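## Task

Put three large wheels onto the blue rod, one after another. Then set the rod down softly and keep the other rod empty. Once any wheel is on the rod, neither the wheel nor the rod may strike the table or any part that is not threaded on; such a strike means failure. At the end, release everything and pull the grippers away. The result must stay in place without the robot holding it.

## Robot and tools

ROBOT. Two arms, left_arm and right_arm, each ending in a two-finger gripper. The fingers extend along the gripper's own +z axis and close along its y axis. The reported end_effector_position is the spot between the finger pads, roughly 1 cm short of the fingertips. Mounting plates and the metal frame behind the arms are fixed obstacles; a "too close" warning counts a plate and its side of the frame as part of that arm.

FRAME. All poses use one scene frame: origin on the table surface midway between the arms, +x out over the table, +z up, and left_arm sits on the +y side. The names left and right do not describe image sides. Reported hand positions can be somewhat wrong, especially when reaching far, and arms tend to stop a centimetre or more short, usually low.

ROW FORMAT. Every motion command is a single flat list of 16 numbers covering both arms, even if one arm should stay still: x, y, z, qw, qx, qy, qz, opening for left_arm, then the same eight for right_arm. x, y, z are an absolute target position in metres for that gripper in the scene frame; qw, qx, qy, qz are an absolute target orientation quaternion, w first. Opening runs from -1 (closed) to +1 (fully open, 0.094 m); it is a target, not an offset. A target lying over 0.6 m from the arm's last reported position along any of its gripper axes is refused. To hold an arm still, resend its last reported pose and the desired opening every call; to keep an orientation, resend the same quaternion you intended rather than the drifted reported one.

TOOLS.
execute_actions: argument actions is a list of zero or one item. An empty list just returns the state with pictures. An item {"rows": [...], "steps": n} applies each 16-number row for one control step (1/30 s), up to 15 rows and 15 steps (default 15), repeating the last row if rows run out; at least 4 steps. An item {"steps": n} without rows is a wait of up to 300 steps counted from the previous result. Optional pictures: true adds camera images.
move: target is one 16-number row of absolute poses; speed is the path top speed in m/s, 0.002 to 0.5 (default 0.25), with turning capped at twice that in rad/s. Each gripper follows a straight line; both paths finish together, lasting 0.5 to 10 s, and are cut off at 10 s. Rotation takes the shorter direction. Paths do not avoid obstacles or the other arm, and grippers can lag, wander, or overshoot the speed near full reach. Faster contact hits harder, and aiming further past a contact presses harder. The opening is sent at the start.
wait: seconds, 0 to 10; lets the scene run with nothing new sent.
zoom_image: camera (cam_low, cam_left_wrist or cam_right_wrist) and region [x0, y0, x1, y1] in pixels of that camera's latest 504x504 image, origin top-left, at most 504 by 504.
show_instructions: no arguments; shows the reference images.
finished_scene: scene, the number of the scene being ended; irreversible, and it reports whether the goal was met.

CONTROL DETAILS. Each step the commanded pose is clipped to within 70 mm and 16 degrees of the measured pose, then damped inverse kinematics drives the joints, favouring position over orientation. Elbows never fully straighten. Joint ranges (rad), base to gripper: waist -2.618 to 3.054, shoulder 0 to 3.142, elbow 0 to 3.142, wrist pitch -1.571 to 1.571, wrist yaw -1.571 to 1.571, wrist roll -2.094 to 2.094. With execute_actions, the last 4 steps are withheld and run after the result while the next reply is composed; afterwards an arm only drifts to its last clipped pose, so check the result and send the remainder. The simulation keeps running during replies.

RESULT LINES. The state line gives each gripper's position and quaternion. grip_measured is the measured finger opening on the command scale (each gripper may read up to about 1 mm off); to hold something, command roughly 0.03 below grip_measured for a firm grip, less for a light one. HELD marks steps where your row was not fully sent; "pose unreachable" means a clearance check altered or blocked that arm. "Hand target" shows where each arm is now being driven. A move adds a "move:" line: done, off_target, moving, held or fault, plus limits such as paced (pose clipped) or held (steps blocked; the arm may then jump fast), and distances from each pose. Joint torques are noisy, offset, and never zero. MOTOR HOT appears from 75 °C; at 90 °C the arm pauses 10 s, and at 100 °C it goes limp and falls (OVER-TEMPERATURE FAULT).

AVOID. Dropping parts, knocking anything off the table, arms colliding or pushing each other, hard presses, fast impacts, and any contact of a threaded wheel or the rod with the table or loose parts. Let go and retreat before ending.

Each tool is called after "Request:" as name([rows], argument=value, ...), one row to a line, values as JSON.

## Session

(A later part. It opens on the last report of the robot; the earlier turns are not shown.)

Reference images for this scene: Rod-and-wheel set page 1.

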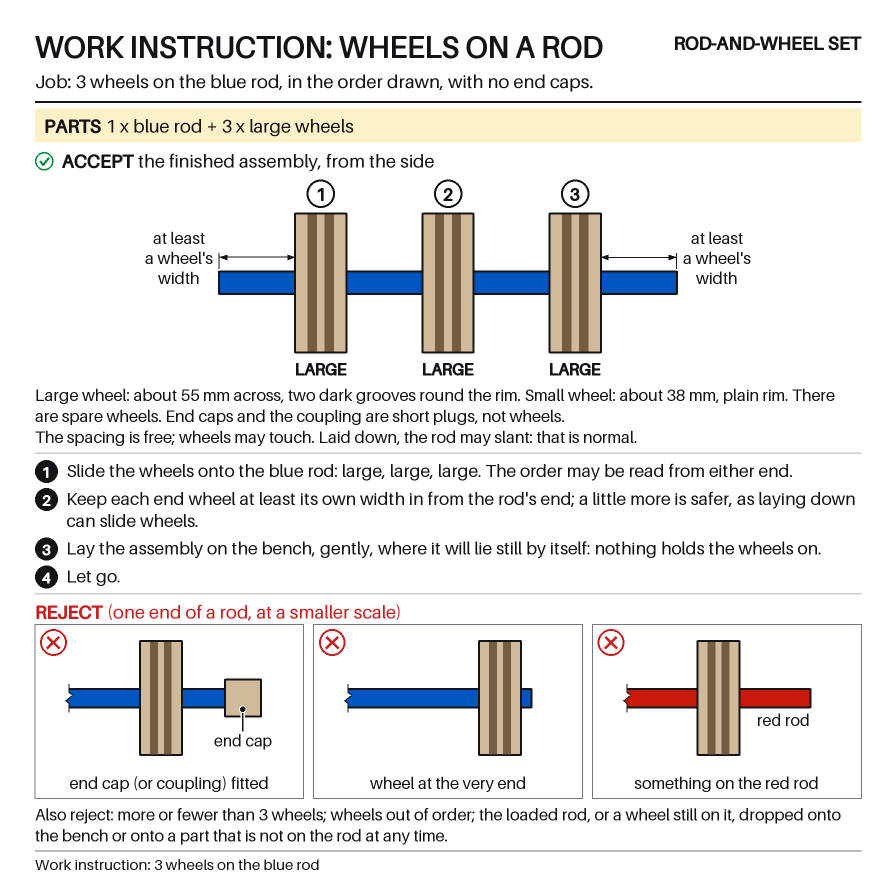

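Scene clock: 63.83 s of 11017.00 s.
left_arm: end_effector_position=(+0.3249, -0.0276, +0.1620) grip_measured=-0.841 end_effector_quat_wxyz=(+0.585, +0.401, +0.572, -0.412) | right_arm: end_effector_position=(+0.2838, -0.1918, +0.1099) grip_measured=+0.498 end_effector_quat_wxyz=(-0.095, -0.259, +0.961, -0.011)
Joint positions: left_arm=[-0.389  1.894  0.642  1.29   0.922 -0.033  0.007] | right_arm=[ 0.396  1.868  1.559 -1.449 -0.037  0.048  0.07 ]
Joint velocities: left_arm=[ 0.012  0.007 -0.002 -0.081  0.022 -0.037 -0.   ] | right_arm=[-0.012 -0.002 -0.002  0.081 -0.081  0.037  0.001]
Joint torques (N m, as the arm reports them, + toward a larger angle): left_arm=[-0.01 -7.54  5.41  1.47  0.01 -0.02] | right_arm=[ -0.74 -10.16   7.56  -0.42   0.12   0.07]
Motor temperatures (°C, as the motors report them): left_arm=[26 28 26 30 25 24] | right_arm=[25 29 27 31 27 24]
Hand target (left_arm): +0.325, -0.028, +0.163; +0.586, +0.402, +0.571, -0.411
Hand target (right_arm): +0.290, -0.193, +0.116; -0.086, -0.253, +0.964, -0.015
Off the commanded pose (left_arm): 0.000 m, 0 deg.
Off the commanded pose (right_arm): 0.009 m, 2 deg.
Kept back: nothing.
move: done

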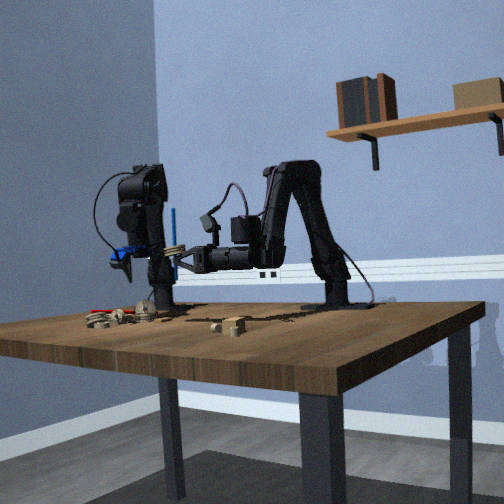

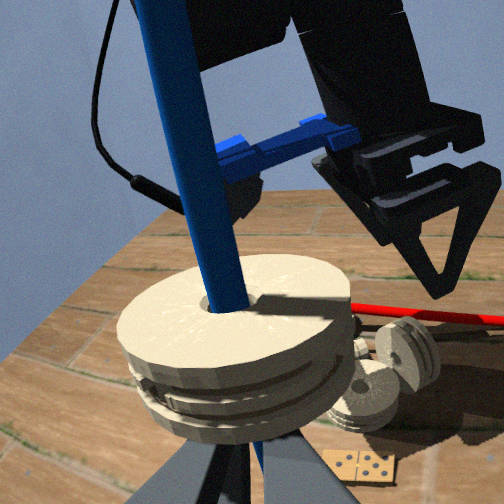

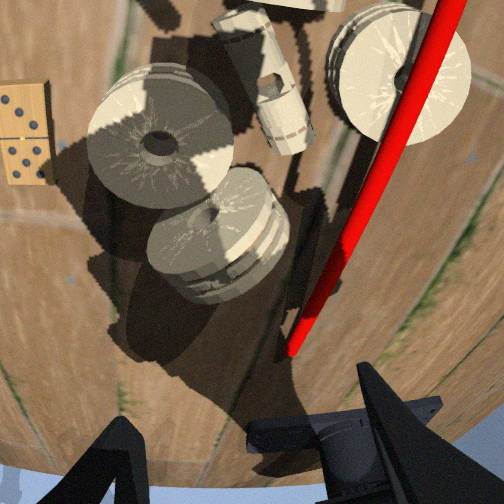

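Request:
move(target=[0.3248,-0.0276,0.1625,0.586,0.4015,0.571,-0.4115,-0.875,0.292,-0.183,0.068,-0.1230,-0.3309,0.9345,-0.0436,0.45], speed=0.15)

Scene clock: 66.77 s of 11017.00 s.
left_arm: end_effector_position=(+0.3249, -0.0276, +0.1620) grip_measured=-0.841 end_effector_quat_wxyz=(+0.585, +0.401, +0.572, -0.412) | right_arm: end_effector_position=(+0.2868, -0.1868, +0.0706) grip_measured=+0.452 end_effector_quat_wxyz=(-0.133, -0.321, +0.937, -0.039)
Joint positions: left_arm=[-0.389  1.894  0.642  1.29   0.922 -0.033  0.007] | right_arm=[ 0.427  1.997  1.559 -1.412  0.002 -0.05   0.068]
Joint velocities: left_arm=[ 0.002 -0.017  0.002 -0.051  0.022 -0.007 -0.   ] | right_arm=[-0.007 -0.007 -0.007 -0.022  0.022 -0.007 -0.002]
Joint torques (N m, as the arm reports them, + toward a larger angle): left_arm=[ 0.01 -7.54  5.39  1.47  0.   -0.02] | right_arm=[  0.68 -10.81   5.43  -0.28   0.1   -0.08]
Motor temperatures (°C, as the motors report them): left_arm=[26 28 26 30 25 24] | right_arm=[25 29 27 31 27 24]
Hand target (left_arm): +0.325, -0.028, +0.163; +0.586, +0.402, +0.571, -0.411
Hand target (right_arm): +0.291, -0.183, +0.068; -0.124, -0.330, +0.935, -0.044
Off the commanded pose (left_arm): 0.000 m, 0 deg.
Off the commanded pose (right_arm): 0.007 m, 2 deg.
Kept back: nothing.
move: done

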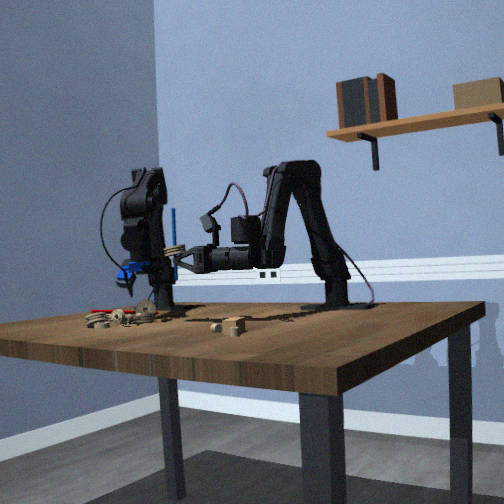

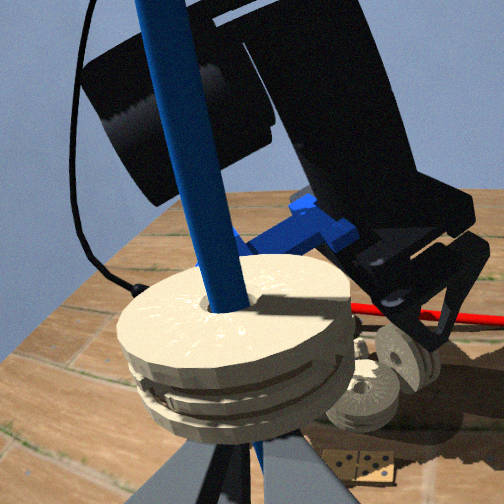

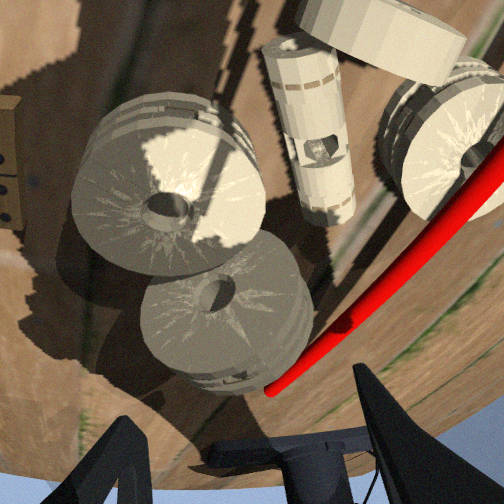

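Request:
move(target=[0.3248,-0.0276,0.1625,0.586,0.4015,0.571,-0.4115,-0.875,0.2915,-0.1825,0.030,-0.1475,-0.3297,0.9310,-0.0522,0.45], speed=0.08)

Scene clock: 68.17 s of 11017.00 s.
left_arm: end_effector_position=(+0.3249, -0.0276, +0.1620) grip_measured=-0.841 end_effector_quat_wxyz=(+0.585, +0.401, +0.572, -0.412) | right_arm: end_effector_position=(+0.2914, -0.1843, +0.0359) grip_measured=+0.452 end_effector_quat_wxyz=(-0.150, -0.321, +0.934, -0.046)
Joint positions: left_arm=[-0.389  1.894  0.642  1.29   0.922 -0.033  0.007] | right_arm=[ 0.427  2.085  1.537 -1.338  0.005 -0.052  0.068]
Joint velocities: left_arm=[-0.012 -0.002 -0.027 -0.037  0.066 -0.081 -0.001] | right_arm=[ 0.007  0.002  0.007  0.022 -0.022  0.007  0.   ]
Joint torques (N m, as the arm reports them, + toward a larger angle): left_arm=[ 0.01 -7.54  5.39  1.47  0.01 -0.02] | right_arm=[  1.2  -11.66   4.08  -0.32   0.14   0.  ]
Motor temperatures (°C, as the motors report them): left_arm=[26 28 26 30 25 24] | right_arm=[25 29 27 30 27 24]
Hand target (left_arm): +0.325, -0.028, +0.163; +0.586, +0.402, +0.571, -0.411
Hand target (right_arm): +0.291, -0.183, +0.030; -0.148, -0.329, +0.931, -0.052
Off the commanded pose (left_arm): 0.000 m, 0 deg.
Off the commanded pose (right_arm): 0.006 m, 1 deg.
Kept back: nothing.
move: done

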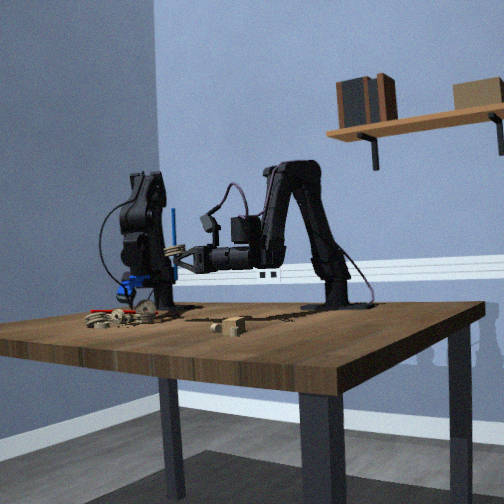

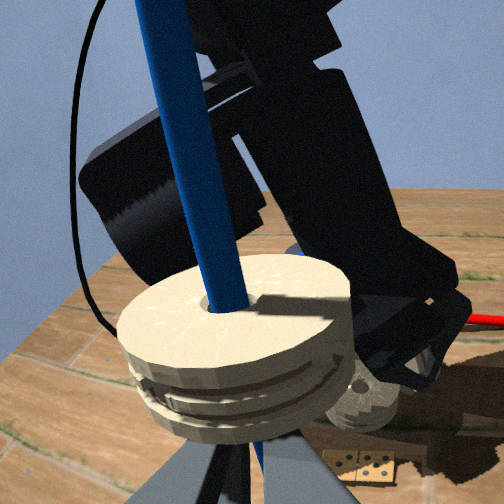

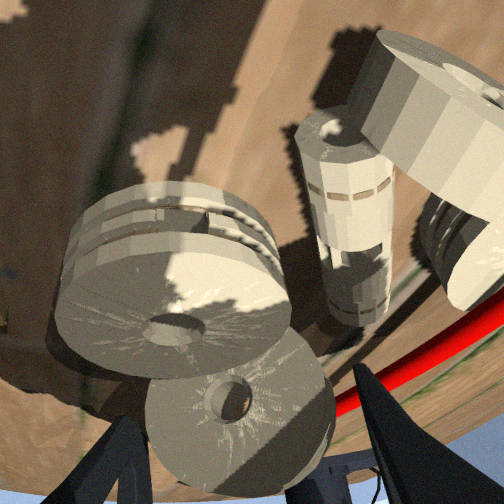

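Request:
move(target=[0.3248,-0.0276,0.1625,0.586,0.4015,0.571,-0.4115,-0.875,0.283,-0.1845,0.024,-0.1475,-0.3297,0.9310,-0.0522,0.45], speed=0.04)

Scene clock: 69.30 s of 11017.00 s.
left_arm: end_effector_position=(+0.3249, -0.0276, +0.1620) grip_measured=-0.841 end_effector_quat_wxyz=(+0.585, +0.401, +0.572, -0.412) | right_arm: end_effector_position=(+0.2824, -0.1859, +0.0250) grip_measured=+0.452 end_effector_quat_wxyz=(-0.158, -0.327, +0.930, -0.049)
Joint positions: left_arm=[-0.389  1.894  0.642  1.29   0.922 -0.033  0.007] | right_arm=[ 0.44   2.085  1.486 -1.304  0.005 -0.052  0.068]
Joint velocities: left_arm=[-0.017 -0.007  0.012  0.037 -0.007  0.022 -0.001] | right_arm=[ 0.002 -0.012  0.012  0.051 -0.007 -0.051  0.   ]
Joint torques (N m, as the arm reports them, + toward a larger angle): left_arm=[ 0.01 -7.56  5.41  1.47  0.01 -0.01] | right_arm=[  0.61 -13.48   3.63  -0.39   0.08   0.03]
Motor temperatures (°C, as the motors report them): left_arm=[26 28 26 30 25 24] | right_arm=[25 29 27 30 27 24]
Hand target (left_arm): +0.325, -0.028, +0.163; +0.586, +0.402, +0.571, -0.411
Hand target (right_arm): +0.283, -0.185, +0.024; -0.148, -0.330, +0.931, -0.053
Off the commanded pose (left_arm): 0.000 m, 0 deg.
Off the commanded pose (right_arm): 0.002 m, 1 deg.
Kept back: nothing.
move: done

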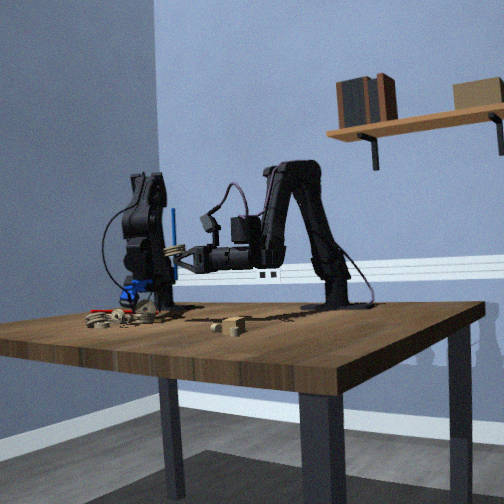

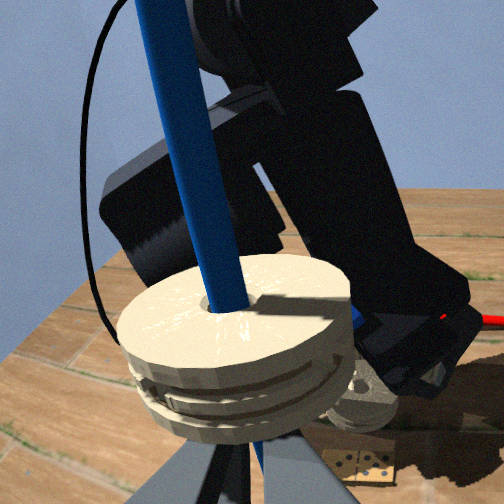

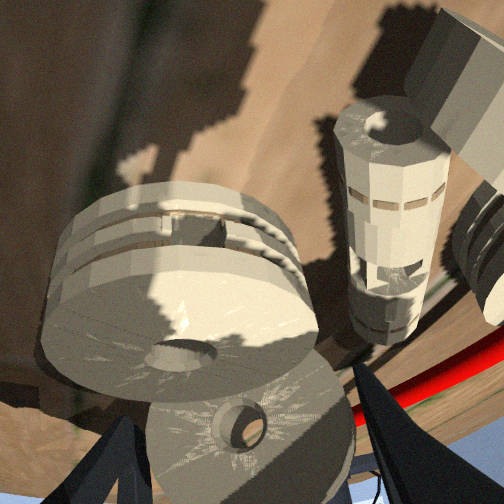

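Request:
execute_actions([
  {"rows": [[0.3248,-0.0276,0.1625,0.586,0.4015,0.571,-0.4115,-0.875,0.2825,-0.1855,0.0245,-0.155,-0.328,0.9305,-0.050,0.40],[0.3248,-0.0276,0.1625,0.586,0.4015,0.571,-0.4115,-0.875,0.2825,-0.1855,0.0245,-0.155,-0.328,0.9305,-0.050,0.36],[0.3248,-0.0276,0.1625,0.586,0.4015,0.571,-0.4115,-0.875,0.2825,-0.1855,0.0245,-0.155,-0.328,0.9305,-0.050,0.32],[0.3248,-0.0276,0.1625,0.586,0.4015,0.571,-0.4115,-0.875,0.2825,-0.1855,0.0245,-0.155,-0.328,0.9305,-0.050,0.28],[0.3248,-0.0276,0.1625,0.586,0.4015,0.571,-0.4115,-0.875,0.2825,-0.1855,0.0245,-0.155,-0.328,0.9305,-0.050,0.25],[0.3248,-0.0276,0.1625,0.586,0.4015,0.571,-0.4115,-0.875,0.2825,-0.1855,0.0245,-0.155,-0.328,0.9305,-0.050,0.225],[0.3248,-0.0276,0.1625,0.586,0.4015,0.571,-0.4115,-0.875,0.2825,-0.1855,0.0245,-0.155,-0.328,0.9305,-0.050,0.205],[0.3248,-0.0276,0.1625,0.586,0.4015,0.571,-0.4115,-0.875,0.2825,-0.1855,0.0245,-0.155,-0.328,0.9305,-0.050,0.19],[0.3248,-0.0276,0.1625,0.586,0.4015,0.571,-0.4115,-0.875,0.2825,-0.1855,0.0245,-0.155,-0.328,0.9305,-0.050,0.175],[0.3248,-0.0276,0.1625,0.586,0.4015,0.571,-0.4115,-0.875,0.2825,-0.1855,0.0245,-0.155,-0.328,0.9305,-0.050,0.162],[0.3248,-0.0276,0.1625,0.586,0.4015,0.571,-0.4115,-0.875,0.2825,-0.1855,0.0245,-0.155,-0.328,0.9305,-0.050,0.15],[0.3248,-0.0276,0.1625,0.586,0.4015,0.571,-0.4115,-0.875,0.2825,-0.1855,0.0245,-0.155,-0.328,0.9305,-0.050,0.14],[0.3248,-0.0276,0.1625,0.586,0.4015,0.571,-0.4115,-0.875,0.2825,-0.1855,0.0245,-0.155,-0.328,0.9305,-0.050,0.13],[0.3248,-0.0276,0.1625,0.586,0.4015,0.571,-0.4115,-0.875,0.2825,-0.1855,0.0245,-0.155,-0.328,0.9305,-0.050,0.12]], "steps": 15},
])

Request:
execute_actions([
  {"rows": [[0.3248,-0.0276,0.1625,0.586,0.4015,0.571,-0.4115,-0.875,0.2825,-0.1855,0.0245,-0.155,-0.328,0.9305,-0.050,0.12]], "steps": 6},
], pictures=true)

Scene clock: 70.23 s of 11017.00 s.
left_arm: end_effector_position=(+0.3249, -0.0276, +0.1620) grip_measured=-0.841 end_effector_quat_wxyz=(+0.585, +0.401, +0.572, -0.412) | right_arm: end_effector_position=(+0.2827, -0.1856, +0.0249) grip_measured=+0.167 end_effector_quat_wxyz=(-0.157, -0.327, +0.931, -0.049)
Joint positions: left_arm=[-0.389  1.894  0.642  1.29   0.922 -0.033  0.007] | right_arm=[ 0.44   2.085  1.486 -1.302  0.005 -0.052  0.055]
Joint velocities: left_arm=[-0.017  0.007 -0.007 -0.007  0.051 -0.037 -0.   ] | right_arm=[-0.002 -0.017 -0.017  0.037 -0.022  0.066 -0.007]
Joint torques (N m, as the arm reports them, + toward a larger angle): left_arm=[ 0.   -7.54  5.39  1.47  0.01 -0.02] | right_arm=[  0.23 -12.65   4.52  -0.53   0.     0.  ]
Motor temperatures (°C, as the motors report them): left_arm=[26 28 26 30 25 24] | right_arm=[25 29 27 30 27 24]
Steps of this call (steps 1 to 17: nothing new was sent; steps 18 to 28: the first 11 steps of this action). Readings (end_effector_position):
18: left_arm (+0.3249, -0.0276, +0.1620) | right_arm (+0.2827, -0.1856, +0.0249)
19: left_arm (+0.3249, -0.0276, +0.1620) | right_arm (+0.2827, -0.1856, +0.0249)
21: left_arm (+0.3249, -0.0276, +0.1620) | right_arm (+0.2827, -0.1856, +0.0249)
25: left_arm (+0.3249, -0.0276, +0.1620) | right_arm (+0.2827, -0.1856, +0.0249)
28: the state above

Scene clock: 70.43 s of 11017.00 s.
left_arm: end_effector_position=(+0.3249, -0.0276, +0.1620) grip_measured=-0.841 end_effector_quat_wxyz=(+0.585, +0.401, +0.572, -0.412) | right_arm: end_effector_position=(+0.2827, -0.1856, +0.0249) grip_measured=+0.154 end_effector_quat_wxyz=(-0.157, -0.327, +0.931, -0.049)
Joint positions: left_arm=[-0.389  1.894  0.642  1.29   0.922 -0.033  0.007] | right_arm=[ 0.44   2.085  1.486 -1.302  0.005 -0.052  0.054]
Joint velocities: left_arm=[-0.002 -0.002 -0.007  0.007 -0.007  0.037 -0.   ] | right_arm=[-0.007 -0.012 -0.007 -0.051  0.007 -0.051  0.001]
Joint torques (N m, as the arm reports them, + toward a larger angle): left_arm=[ 0.   -7.55  5.4   1.47  0.01 -0.02] | right_arm=[  0.35 -12.57   4.49  -0.53   0.07   0.06]
Motor temperatures (°C, as the motors report them): left_arm=[26 28 26 30 25 24] | right_arm=[25 29 27 30 27 24]
Off your previous action's commanded pose (left_arm): 0.000 m, 0 deg at its last step (step 4 of this call).
Off your previous action's commanded pose (right_arm): 0.000 m, 0 deg at its last step (step 4 of this call).
Steps of this call (steps 1 to 4: the last 4 steps of your previous action; steps 5 to 6: the first 2 steps of this action). Readings (end_effector_position):
5: left_arm (+0.3249, -0.0276, +0.1620) | right_arm (+0.2827, -0.1856, +0.0249)
6: the state above

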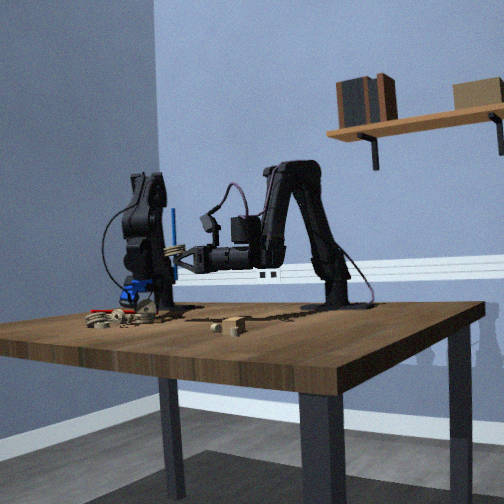

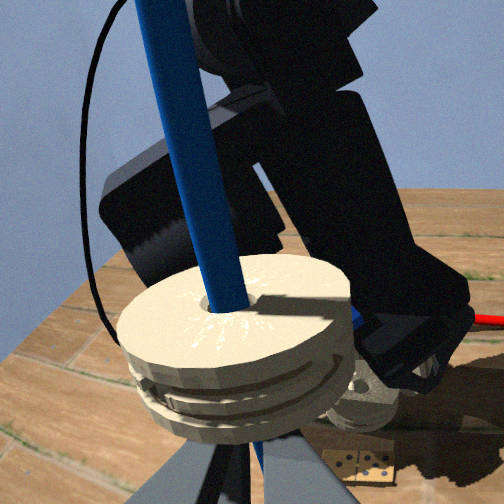

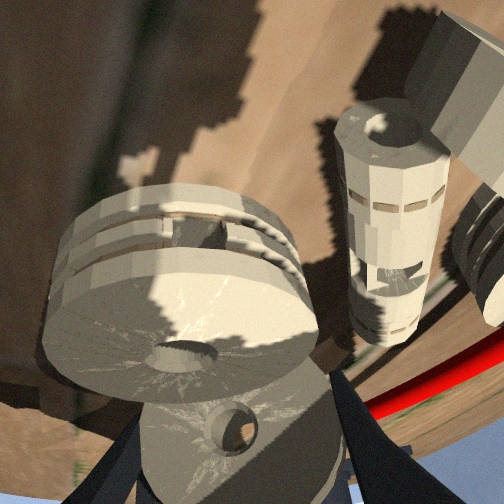

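Request:
move(target=[0.3248,-0.0276,0.1625,0.586,0.4015,0.571,-0.4115,-0.875,0.277,-0.190,0.085,-0.105,-0.3317,0.9368,-0.037,0.12], speed=0.15)

Request:
move(target=[0.3248,-0.0276,0.1625,0.586,0.4015,0.571,-0.4115,-0.875,0.292,-0.074,0.322,0.5276,-0.3712,0.7131,0.2746,0.12], speed=0.45)

Scene clock: 72.33 s of 11017.00 s.
left_arm: end_effector_position=(+0.3249, -0.0276, +0.1620) grip_measured=-0.841 end_effector_quat_wxyz=(+0.585, +0.401, +0.572, -0.412) | right_arm: end_effector_position=(+0.2781, -0.1889, +0.0795) grip_measured=+0.154 end_effector_quat_wxyz=(-0.108, -0.329, +0.937, -0.035)
Joint positions: left_arm=[-0.389  1.894  0.642  1.29   0.922 -0.033  0.007] | right_arm=[ 0.44   1.91   1.486 -1.375  0.005 -0.052  0.054]
Joint velocities: left_arm=[-0.007  0.002 -0.007 -0.051 -0.007 -0.022  0.   ] | right_arm=[ 0.007  0.007 -0.007  0.007  0.037 -0.051 -0.001]
Joint torques (N m, as the arm reports them, + toward a larger angle): left_arm=[ 0.01 -7.55  5.4   1.47  0.01 -0.02] | right_arm=[  0.3  -11.77   5.93  -0.45   0.04  -0.05]
Motor temperatures (°C, as the motors report them): left_arm=[26 28 26 30 25 24] | right_arm=[25 29 27 30 27 24]
Hand target (left_arm): +0.325, -0.028, +0.163; +0.586, +0.402, +0.571, -0.411
Hand target (right_arm): +0.278, -0.189, +0.085; -0.105, -0.333, +0.937, -0.037
Off your previous action's commanded pose (left_arm): 0.000 m, 0 deg at its last step (step 4 of this call).
Off your previous action's commanded pose (right_arm): 0.000 m, 0 deg at its last step (step 4 of this call).
Off the commanded pose (left_arm): 0.000 m, 0 deg.
Off the commanded pose (right_arm): 0.006 m, 1 deg.
Kept back: nothing.
move: done

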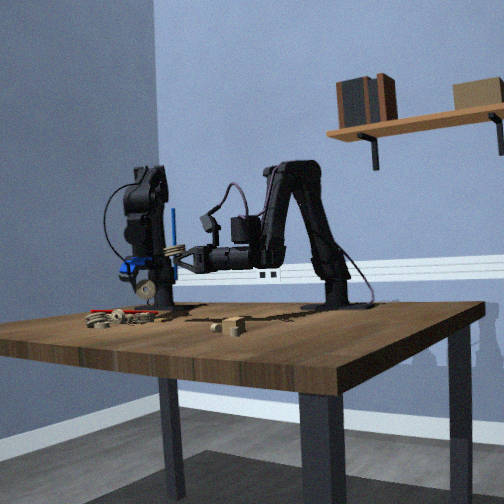

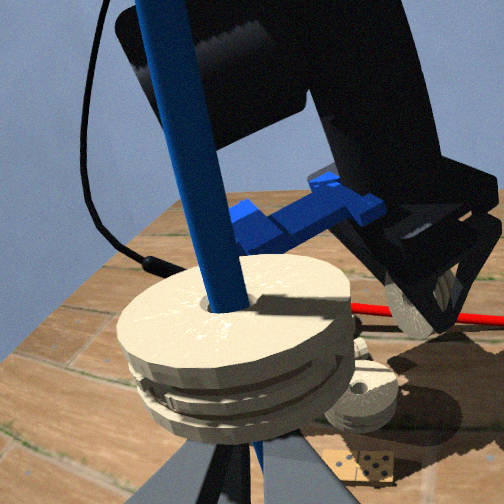

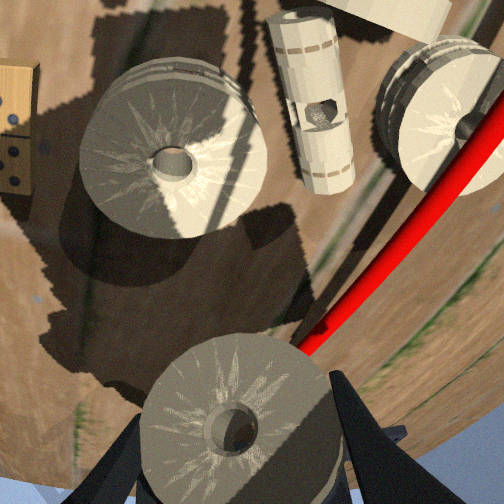

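Scene clock: 74.87 s of 11017.00 s.
left_arm: end_effector_position=(+0.3249, -0.0276, +0.1620) grip_measured=-0.841 end_effector_quat_wxyz=(+0.585, +0.401, +0.572, -0.412) | right_arm: end_effector_position=(+0.2996, -0.0749, +0.3183) grip_measured=+0.153 end_effector_quat_wxyz=(+0.524, -0.378, +0.717, +0.260)
Joint positions: left_arm=[-0.389  1.894  0.642  1.29   0.922 -0.033  0.007] | right_arm=[ 0.554  1.137  1.052 -0.244 -0.198 -0.092  0.054]
Joint velocities: left_arm=[-0.002  0.002  0.007  0.007 -0.066  0.007 -0.   ] | right_arm=[-0.007  0.002  0.022  0.007  0.007 -0.037  0.   ]
Joint torques (N m, as the arm reports them, + toward a larger angle): left_arm=[ 0.   -7.55  5.41  1.47  0.01 -0.02] | right_arm=[ 0.67 -5.41  6.03  1.75 -0.13  0.01]
Motor temperatures (°C, as the motors report them): left_arm=[26 28 26 30 25 24] | right_arm=[25 29 27 30 27 24]
Hand target (left_arm): +0.325, -0.028, +0.163; +0.586, +0.402, +0.571, -0.411
Hand target (right_arm): +0.294, -0.072, +0.321; +0.528, -0.382, +0.709, +0.269
Off the commanded pose (left_arm): 0.000 m, 0 deg.
Off the commanded pose (right_arm): 0.009 m, 2 deg.
Kept back: nothing.
move: done

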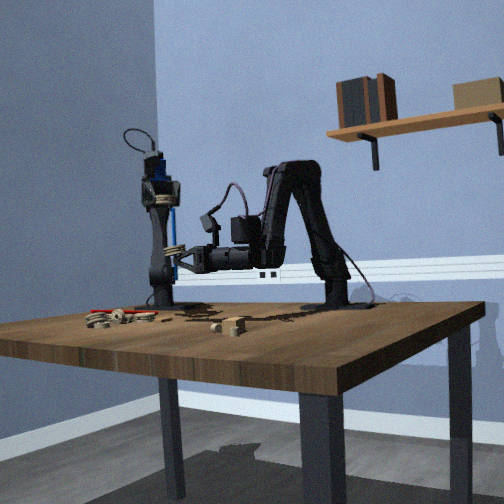

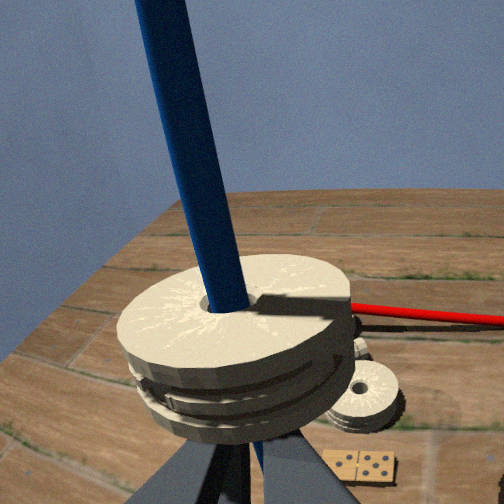

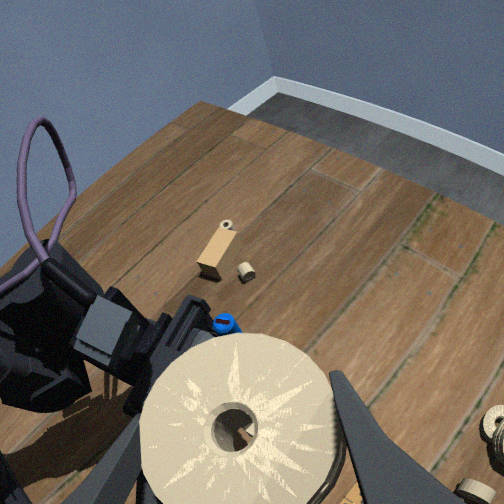

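Request:
zoom_image(camera="cam_right_wrist", region=[140, 300, 344, 504])

Request:
zoom_image(camera="cam_low", region=[135, 170, 215, 250])

Region (140, 300, 344, 504) of cam_right_wrist's 504x504 image, scaled by 2.471, with more detail than that image has.

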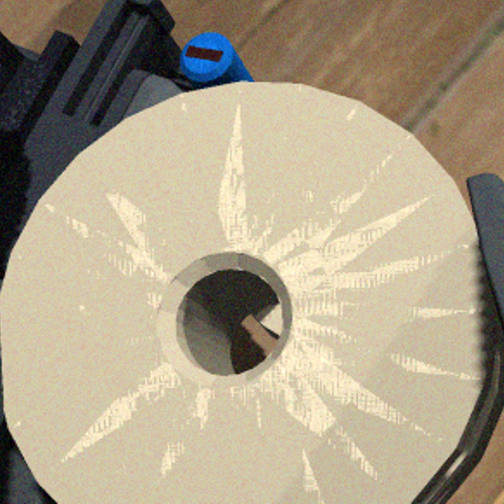

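Region (135, 170, 215, 250) of cam_low's 504x504 image, scaled by 6.300, with more detail than that image has.

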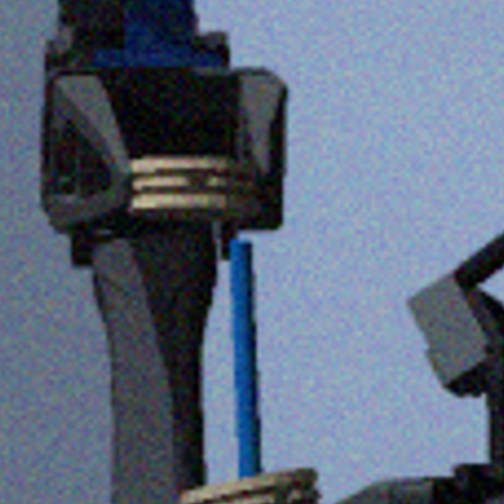

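Request:
move(target=[0.3248,-0.0276,0.1625,0.586,0.4015,0.571,-0.4115,-0.875,0.3255,-0.020,0.324,0.5276,-0.3712,0.7131,0.2746,0.12], speed=0.12)

Request:
zoom_image(camera="cam_low", region=[135, 170, 215, 250])

Request:
zoom_image(camera="cam_right_wrist", region=[190, 385, 280, 475])

Scene clock: 76.80 s of 11017.00 s.
left_arm: end_effector_position=(+0.3359, -0.0190, +0.1620) grip_measured=-0.841 end_effector_quat_wxyz=(+0.591, +0.376, +0.589, -0.403) | right_arm: end_effector_position=(+0.3264, -0.0365, +0.3005) grip_measured=+0.153 end_effector_quat_wxyz=(+0.506, -0.368, +0.738, +0.250)
Joint positions: left_arm=[-0.372  1.894  0.642  1.289  0.881 -0.06   0.007] | right_arm=[ 0.609  1.325  1.148 -0.196 -0.121 -0.051  0.054]
Joint velocities: left_arm=[-0.002 -0.012 -0.007 -0.007 -0.007 -0.037 -0.   ] | right_arm=[ 0.007 -0.022  0.012  0.007  0.022 -0.007  0.001]
Joint torques (N m, as the arm reports them, + toward a larger angle): left_arm=[-1.44 -7.54  5.39  1.55  0.37  0.28] | right_arm=[ 1.71 -4.67  9.35  2.13 -0.24  0.07]
Motor temperatures (°C, as the motors report them): left_arm=[26 28 26 30 25 24] | right_arm=[25 29 27 31 27 24]
Hand target (left_arm): +0.325, -0.027, +0.162; +0.586, +0.401, +0.571, -0.411
Hand target (right_arm): +0.324, -0.022, +0.323; +0.528, -0.372, +0.713, +0.274
Off the commanded pose (left_arm): 0.014 m, 4 deg.
Off the commanded pose (right_arm): 0.029 m, 5 deg.
Kept back: nothing.
move: off_target (left_arm, right_arm)

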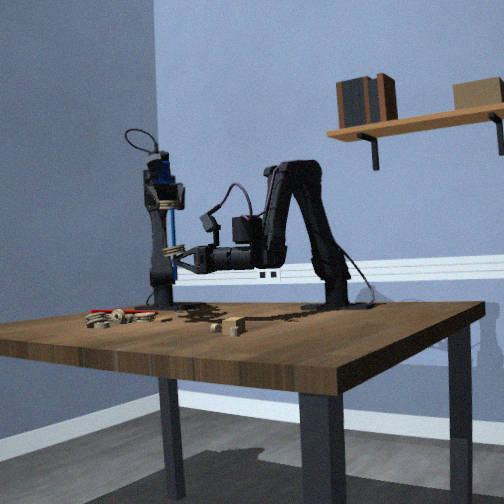

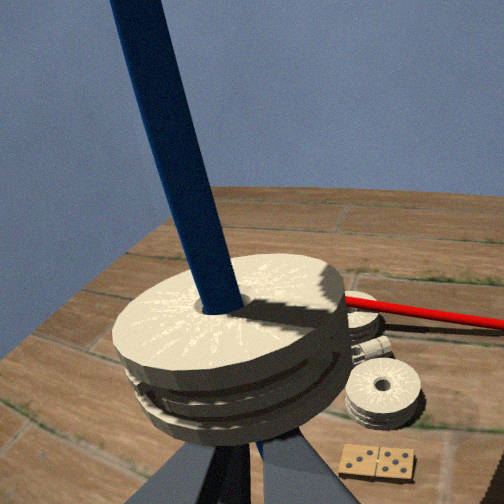

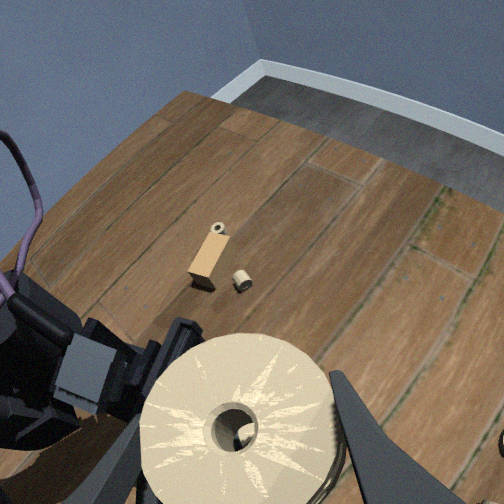

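Region (135, 170, 215, 250) of cam_low's 504x504 image, scaled by 6.300, with more detail than that image has.

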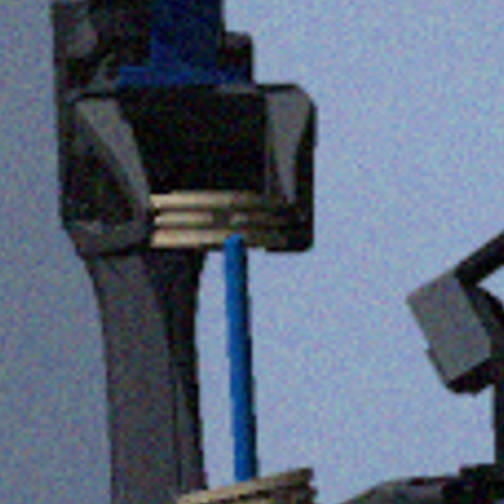

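Region (190, 385, 280, 475) of cam_right_wrist's 504x504 image, scaled by 5.600, with more detail than that image has.

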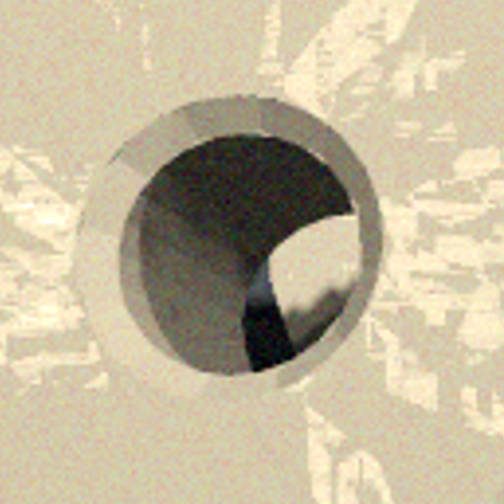

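Request:
move(target=[0.3248,-0.0276,0.1625,0.586,0.4015,0.571,-0.4115,-0.875,0.296,-0.074,0.335,0.5276,-0.3712,0.7131,0.2746,0.12], speed=0.05)

Request:
zoom_image(camera="cam_low", region=[125, 170, 245, 290])

Scene clock: 78.53 s of 11017.00 s.
left_arm: end_effector_position=(+0.3294, -0.0232, +0.1617) grip_measured=-0.841 end_effector_quat_wxyz=(+0.588, +0.393, +0.578, -0.407) | right_arm: end_effector_position=(+0.3001, -0.0680, +0.3380) grip_measured=+0.153 end_effector_quat_wxyz=(+0.530, -0.367, +0.713, +0.276)
Joint positions: left_arm=[-0.378  1.894  0.642  1.288  0.911 -0.038  0.007] | right_arm=[ 0.565  1.157  1.112 -0.251 -0.199 -0.056  0.054]
Joint velocities: left_arm=[-0.007 -0.002 -0.007  0.007  0.022 -0.007 -0.001] | right_arm=[-0.002 -0.022 -0.007  0.007 -0.066 -0.022  0.001]
Joint torques (N m, as the arm reports them, + toward a larger angle): left_arm=[-0.98 -7.58  5.42  1.48  0.08  0.03] | right_arm=[-0.86 -6.38  5.87  1.51 -0.12 -0.08]
Motor temperatures (°C, as the motors report them): left_arm=[26 28 26 30 25 24] | right_arm=[25 29 27 31 27 24]
Hand target (left_arm): +0.325, -0.028, +0.162; +0.586, +0.402, +0.571, -0.411
Hand target (right_arm): +0.297, -0.074, +0.336; +0.528, -0.371, +0.713, +0.275
Off the commanded pose (left_arm): 0.006 m, 1 deg.
Off the commanded pose (right_arm): 0.008 m, 1 deg.
Kept back: nothing.
move: done

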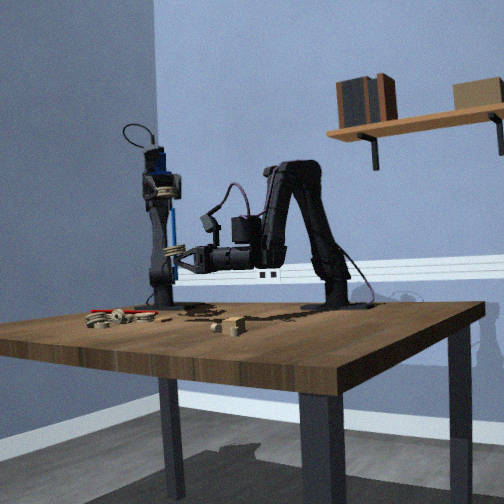

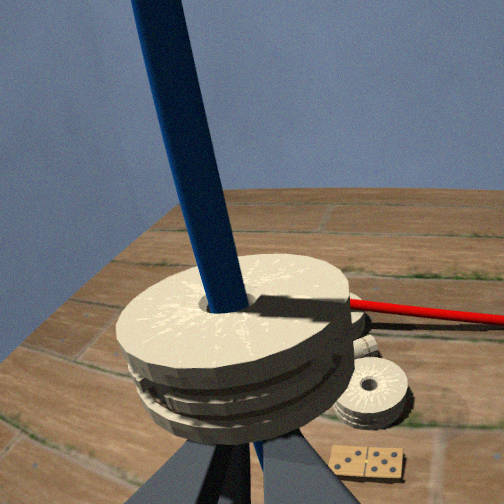

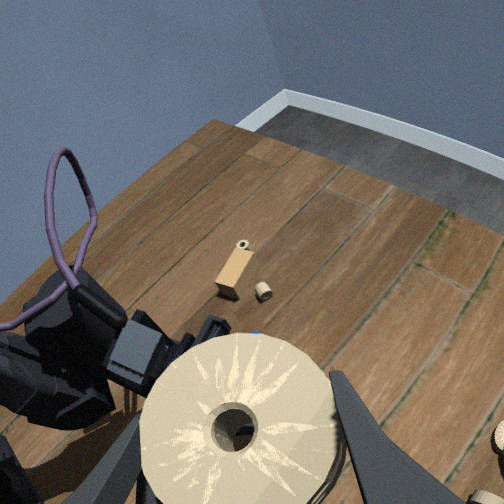

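Region (125, 170, 245, 290) of cam_low's 504x504 image, scaled by 4.200, with more detail than that image has.

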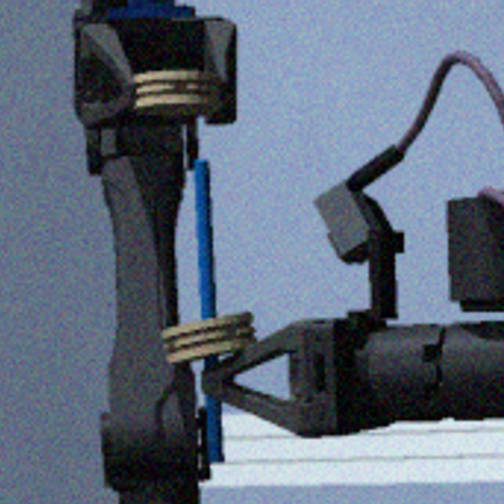

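Request:
move(target=[0.3292,-0.0234,0.162,0.588,0.3935,0.5775,-0.4072,-0.875,0.331,-0.016,0.350,0.5276,-0.3712,0.7131,0.2746,0.12], speed=0.08)

Request:
zoom_image(camera="cam_low", region=[135, 170, 215, 250])

Scene clock: 79.90 s of 11017.00 s.
left_arm: end_effector_position=(+0.3293, -0.0233, +0.1617) grip_measured=-0.841 end_effector_quat_wxyz=(+0.588, +0.393, +0.578, -0.407) | right_arm: end_effector_position=(+0.3295, -0.0204, +0.3341) grip_measured=+0.153 end_effector_quat_wxyz=(+0.514, -0.376, +0.723, +0.270)
Joint positions: left_arm=[-0.378  1.894  0.642  1.288  0.911 -0.038  0.007] | right_arm=[ 0.615  1.379  1.289 -0.247 -0.157 -0.05   0.054]
Joint velocities: left_arm=[-0.002  0.002 -0.002 -0.051  0.051  0.037 -0.001] | right_arm=[ 0.002  0.027  0.002 -0.066 -0.051 -0.081 -0.001]
Joint torques (N m, as the arm reports them, + toward a larger angle): left_arm=[-0.03 -7.63  5.41  1.45  0.01 -0.02] | right_arm=[ 0.91 -6.09  9.03  1.72  0.06  0.04]
Motor temperatures (°C, as the motors report them): left_arm=[26 28 26 30 25 24] | right_arm=[25 29 27 31 27 24]
Hand target (left_arm): +0.329, -0.023, +0.162; +0.588, +0.393, +0.578, -0.407
Hand target (right_arm): +0.330, -0.016, +0.349; +0.528, -0.371, +0.713, +0.274
Off the commanded pose (left_arm): 0.000 m, 0 deg.
Off the commanded pose (right_arm): 0.017 m, 2 deg.
Kept back: nothing.
move: off_target (right_arm)

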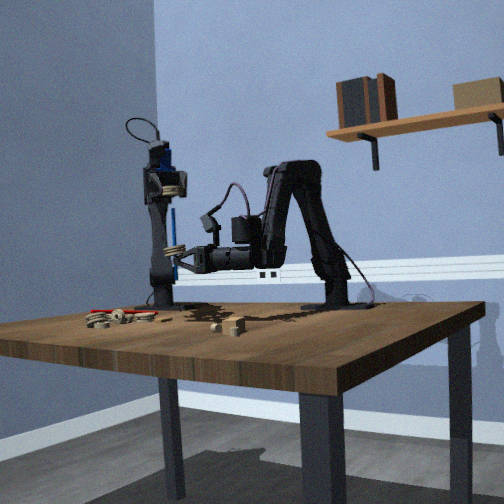

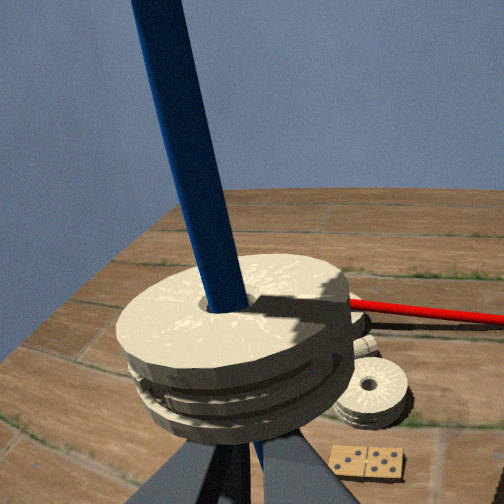

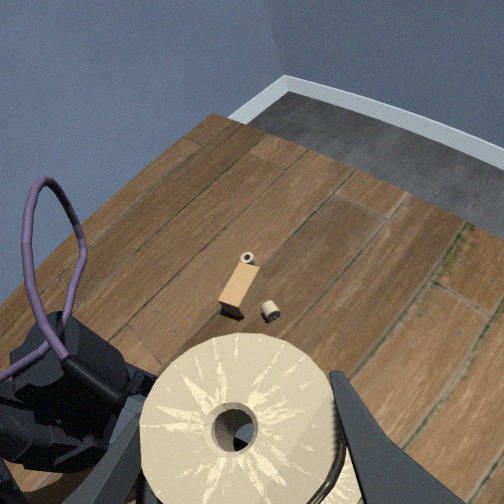

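Region (135, 170, 215, 250) of cam_low's 504x504 image, scaled by 6.300, with more detail than that image has.

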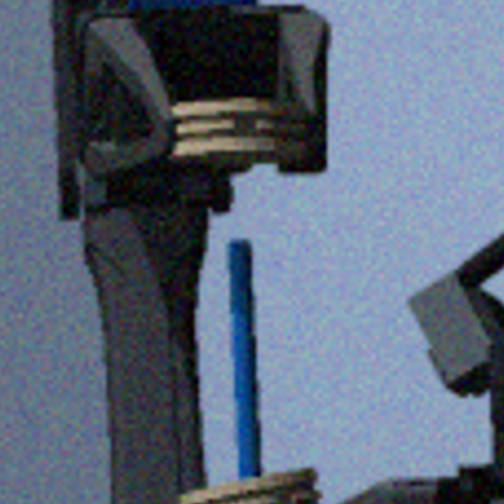

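Request:
execute_actions([
  {"rows": [[0.3292,-0.0234,0.162,0.588,0.3935,0.5775,-0.4072,-0.875,0.3305,-0.0195,0.338,0.520,-0.374,0.7185,0.2707,0.12],[0.3292,-0.0234,0.162,0.588,0.3935,0.5775,-0.4072,-0.875,0.3305,-0.0195,0.334,0.520,-0.374,0.7185,0.2707,0.12],[0.3292,-0.0234,0.162,0.588,0.3935,0.5775,-0.4072,-0.875,0.3305,-0.0195,0.331,0.520,-0.374,0.7185,0.2707,0.12],[0.3292,-0.0234,0.162,0.588,0.3935,0.5775,-0.4072,-0.875,0.3305,-0.0195,0.329,0.520,-0.374,0.7185,0.2707,0.12],[0.3292,-0.0234,0.162,0.588,0.3935,0.5775,-0.4072,-0.875,0.3305,-0.0195,0.327,0.520,-0.374,0.7185,0.2707,0.12],[0.3292,-0.0234,0.162,0.588,0.3935,0.5775,-0.4072,-0.875,0.3305,-0.0195,0.325,0.520,-0.374,0.7185,0.2707,0.12],[0.3292,-0.0234,0.162,0.588,0.3935,0.5775,-0.4072,-0.875,0.3305,-0.0195,0.323,0.520,-0.374,0.7185,0.2707,0.12],[0.3292,-0.0234,0.162,0.588,0.3935,0.5775,-0.4072,-0.875,0.3305,-0.0195,0.3215,0.520,-0.374,0.7185,0.2707,0.12],[0.3292,-0.0234,0.162,0.588,0.3935,0.5775,-0.4072,-0.875,0.3305,-0.0195,0.320,0.520,-0.374,0.7185,0.2707,0.12]], "steps": 15},
])

Request:
execute_actions([
  {"steps": 10},
], pictures=true)

Scene clock: 80.83 s of 11017.00 s.
left_arm: end_effector_position=(+0.3293, -0.0233, +0.1617) grip_measured=-0.841 end_effector_quat_wxyz=(+0.588, +0.393, +0.578, -0.407) | right_arm: end_effector_position=(+0.3300, -0.0202, +0.3144) grip_measured=+0.153 end_effector_quat_wxyz=(+0.507, -0.377, +0.728, +0.268)
Joint positions: left_arm=[-0.378  1.894  0.642  1.288  0.911 -0.038  0.007] | right_arm=[ 0.615  1.379  1.227 -0.202 -0.156 -0.049  0.054]
Joint velocities: left_arm=[-0.012 -0.002 -0.017 -0.022 -0.037 -0.051 -0.001] | right_arm=[-0.012 -0.012 -0.154 -0.037  0.022 -0.007 -0.002]
Joint torques (N m, as the arm reports them, + toward a larger angle): left_arm=[-0.04 -7.61  5.42  1.45  0.   -0.01] | right_arm=[ 0.15 -7.88  6.7   1.92  0.   -0.02]
Motor temperatures (°C, as the motors report them): left_arm=[26 28 26 30 25 24] | right_arm=[25 29 27 31 27 24]
Steps of this call (steps 1 to 17: nothing new was sent; steps 18 to 28: the first 11 steps of this action). Readings (end_effector_position):
18: left_arm (+0.3293, -0.0233, +0.1617) | right_arm (+0.3297, -0.0205, +0.3341)
19: left_arm (+0.3293, -0.0233, +0.1617) | right_arm (+0.3298, -0.0204, +0.3343)
21: left_arm (+0.3293, -0.0233, +0.1617) | right_arm (+0.3302, -0.0200, +0.3338)
25: left_arm (+0.3293, -0.0233, +0.1617) | right_arm (+0.3305, -0.0197, +0.3237)
28: the state above

Scene clock: 81.17 s of 11017.00 s.
left_arm: end_effector_position=(+0.3293, -0.0233, +0.1617) grip_measured=-0.841 end_effector_quat_wxyz=(+0.588, +0.393, +0.578, -0.407) | right_arm: end_effector_position=(+0.3307, -0.0194, +0.3154) grip_measured=+0.153 end_effector_quat_wxyz=(+0.511, -0.376, +0.725, +0.269)
Joint positions: left_arm=[-0.378  1.894  0.642  1.288  0.911 -0.038  0.007] | right_arm=[ 0.615  1.379  1.221 -0.186 -0.156 -0.049  0.054]
Joint velocities: left_arm=[-0.012  0.007  0.007 -0.066  0.095 -0.007 -0.001] | right_arm=[ 0.002 -0.007 -0.007 -0.051 -0.022  0.007  0.001]
Joint torques (N m, as the arm reports them, + toward a larger angle): left_arm=[-0.05 -7.63  5.41  1.45  0.   -0.01] | right_arm=[ 0.28 -7.76  6.43  1.78  0.04  0.  ]
Motor temperatures (°C, as the motors report them): left_arm=[26 28 26 30 25 24] | right_arm=[25 29 27 31 27 24]
Hand target (left_arm): +0.329, -0.023, +0.162; +0.588, +0.394, +0.578, -0.407
Hand target (right_arm): +0.330, -0.020, +0.320; +0.520, -0.374, +0.719, +0.271
Off the commanded pose (left_arm): 0.000 m, 0 deg.
Off the commanded pose (right_arm): 0.005 m, 1 deg.
Kept back: nothing.
Steps of this call (steps 1 to 4: the last 4 steps of your previous action; steps 5 to 10: nothing new was sent). Readings (end_effector_position):
1: left_arm (+0.3293, -0.0233, +0.1617) | right_arm (+0.3299, -0.0203, +0.3127)
2: left_arm (+0.3293, -0.0233, +0.1617) | right_arm (+0.3298, -0.0203, +0.3121)
4: left_arm (+0.3293, -0.0233, +0.1617) | right_arm (+0.3301, -0.0201, +0.3129)
8: left_arm (+0.3293, -0.0233, +0.1617) | right_arm (+0.3306, -0.0196, +0.3150)
10: the state above

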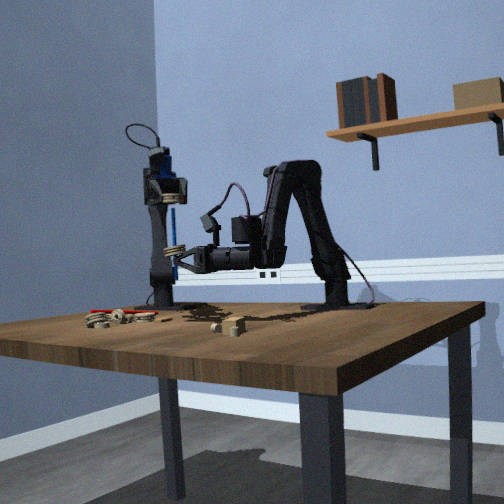

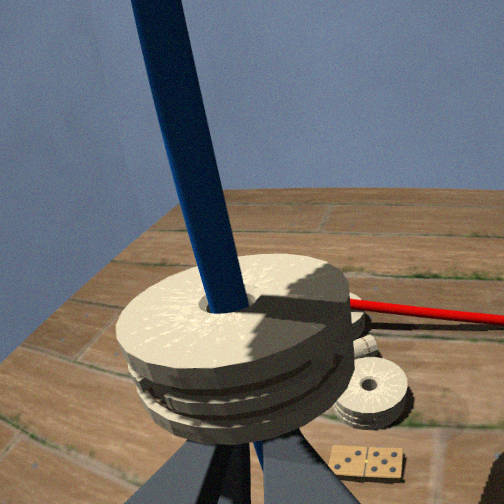

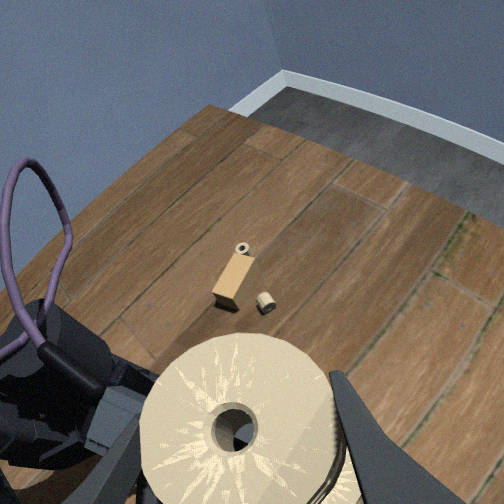

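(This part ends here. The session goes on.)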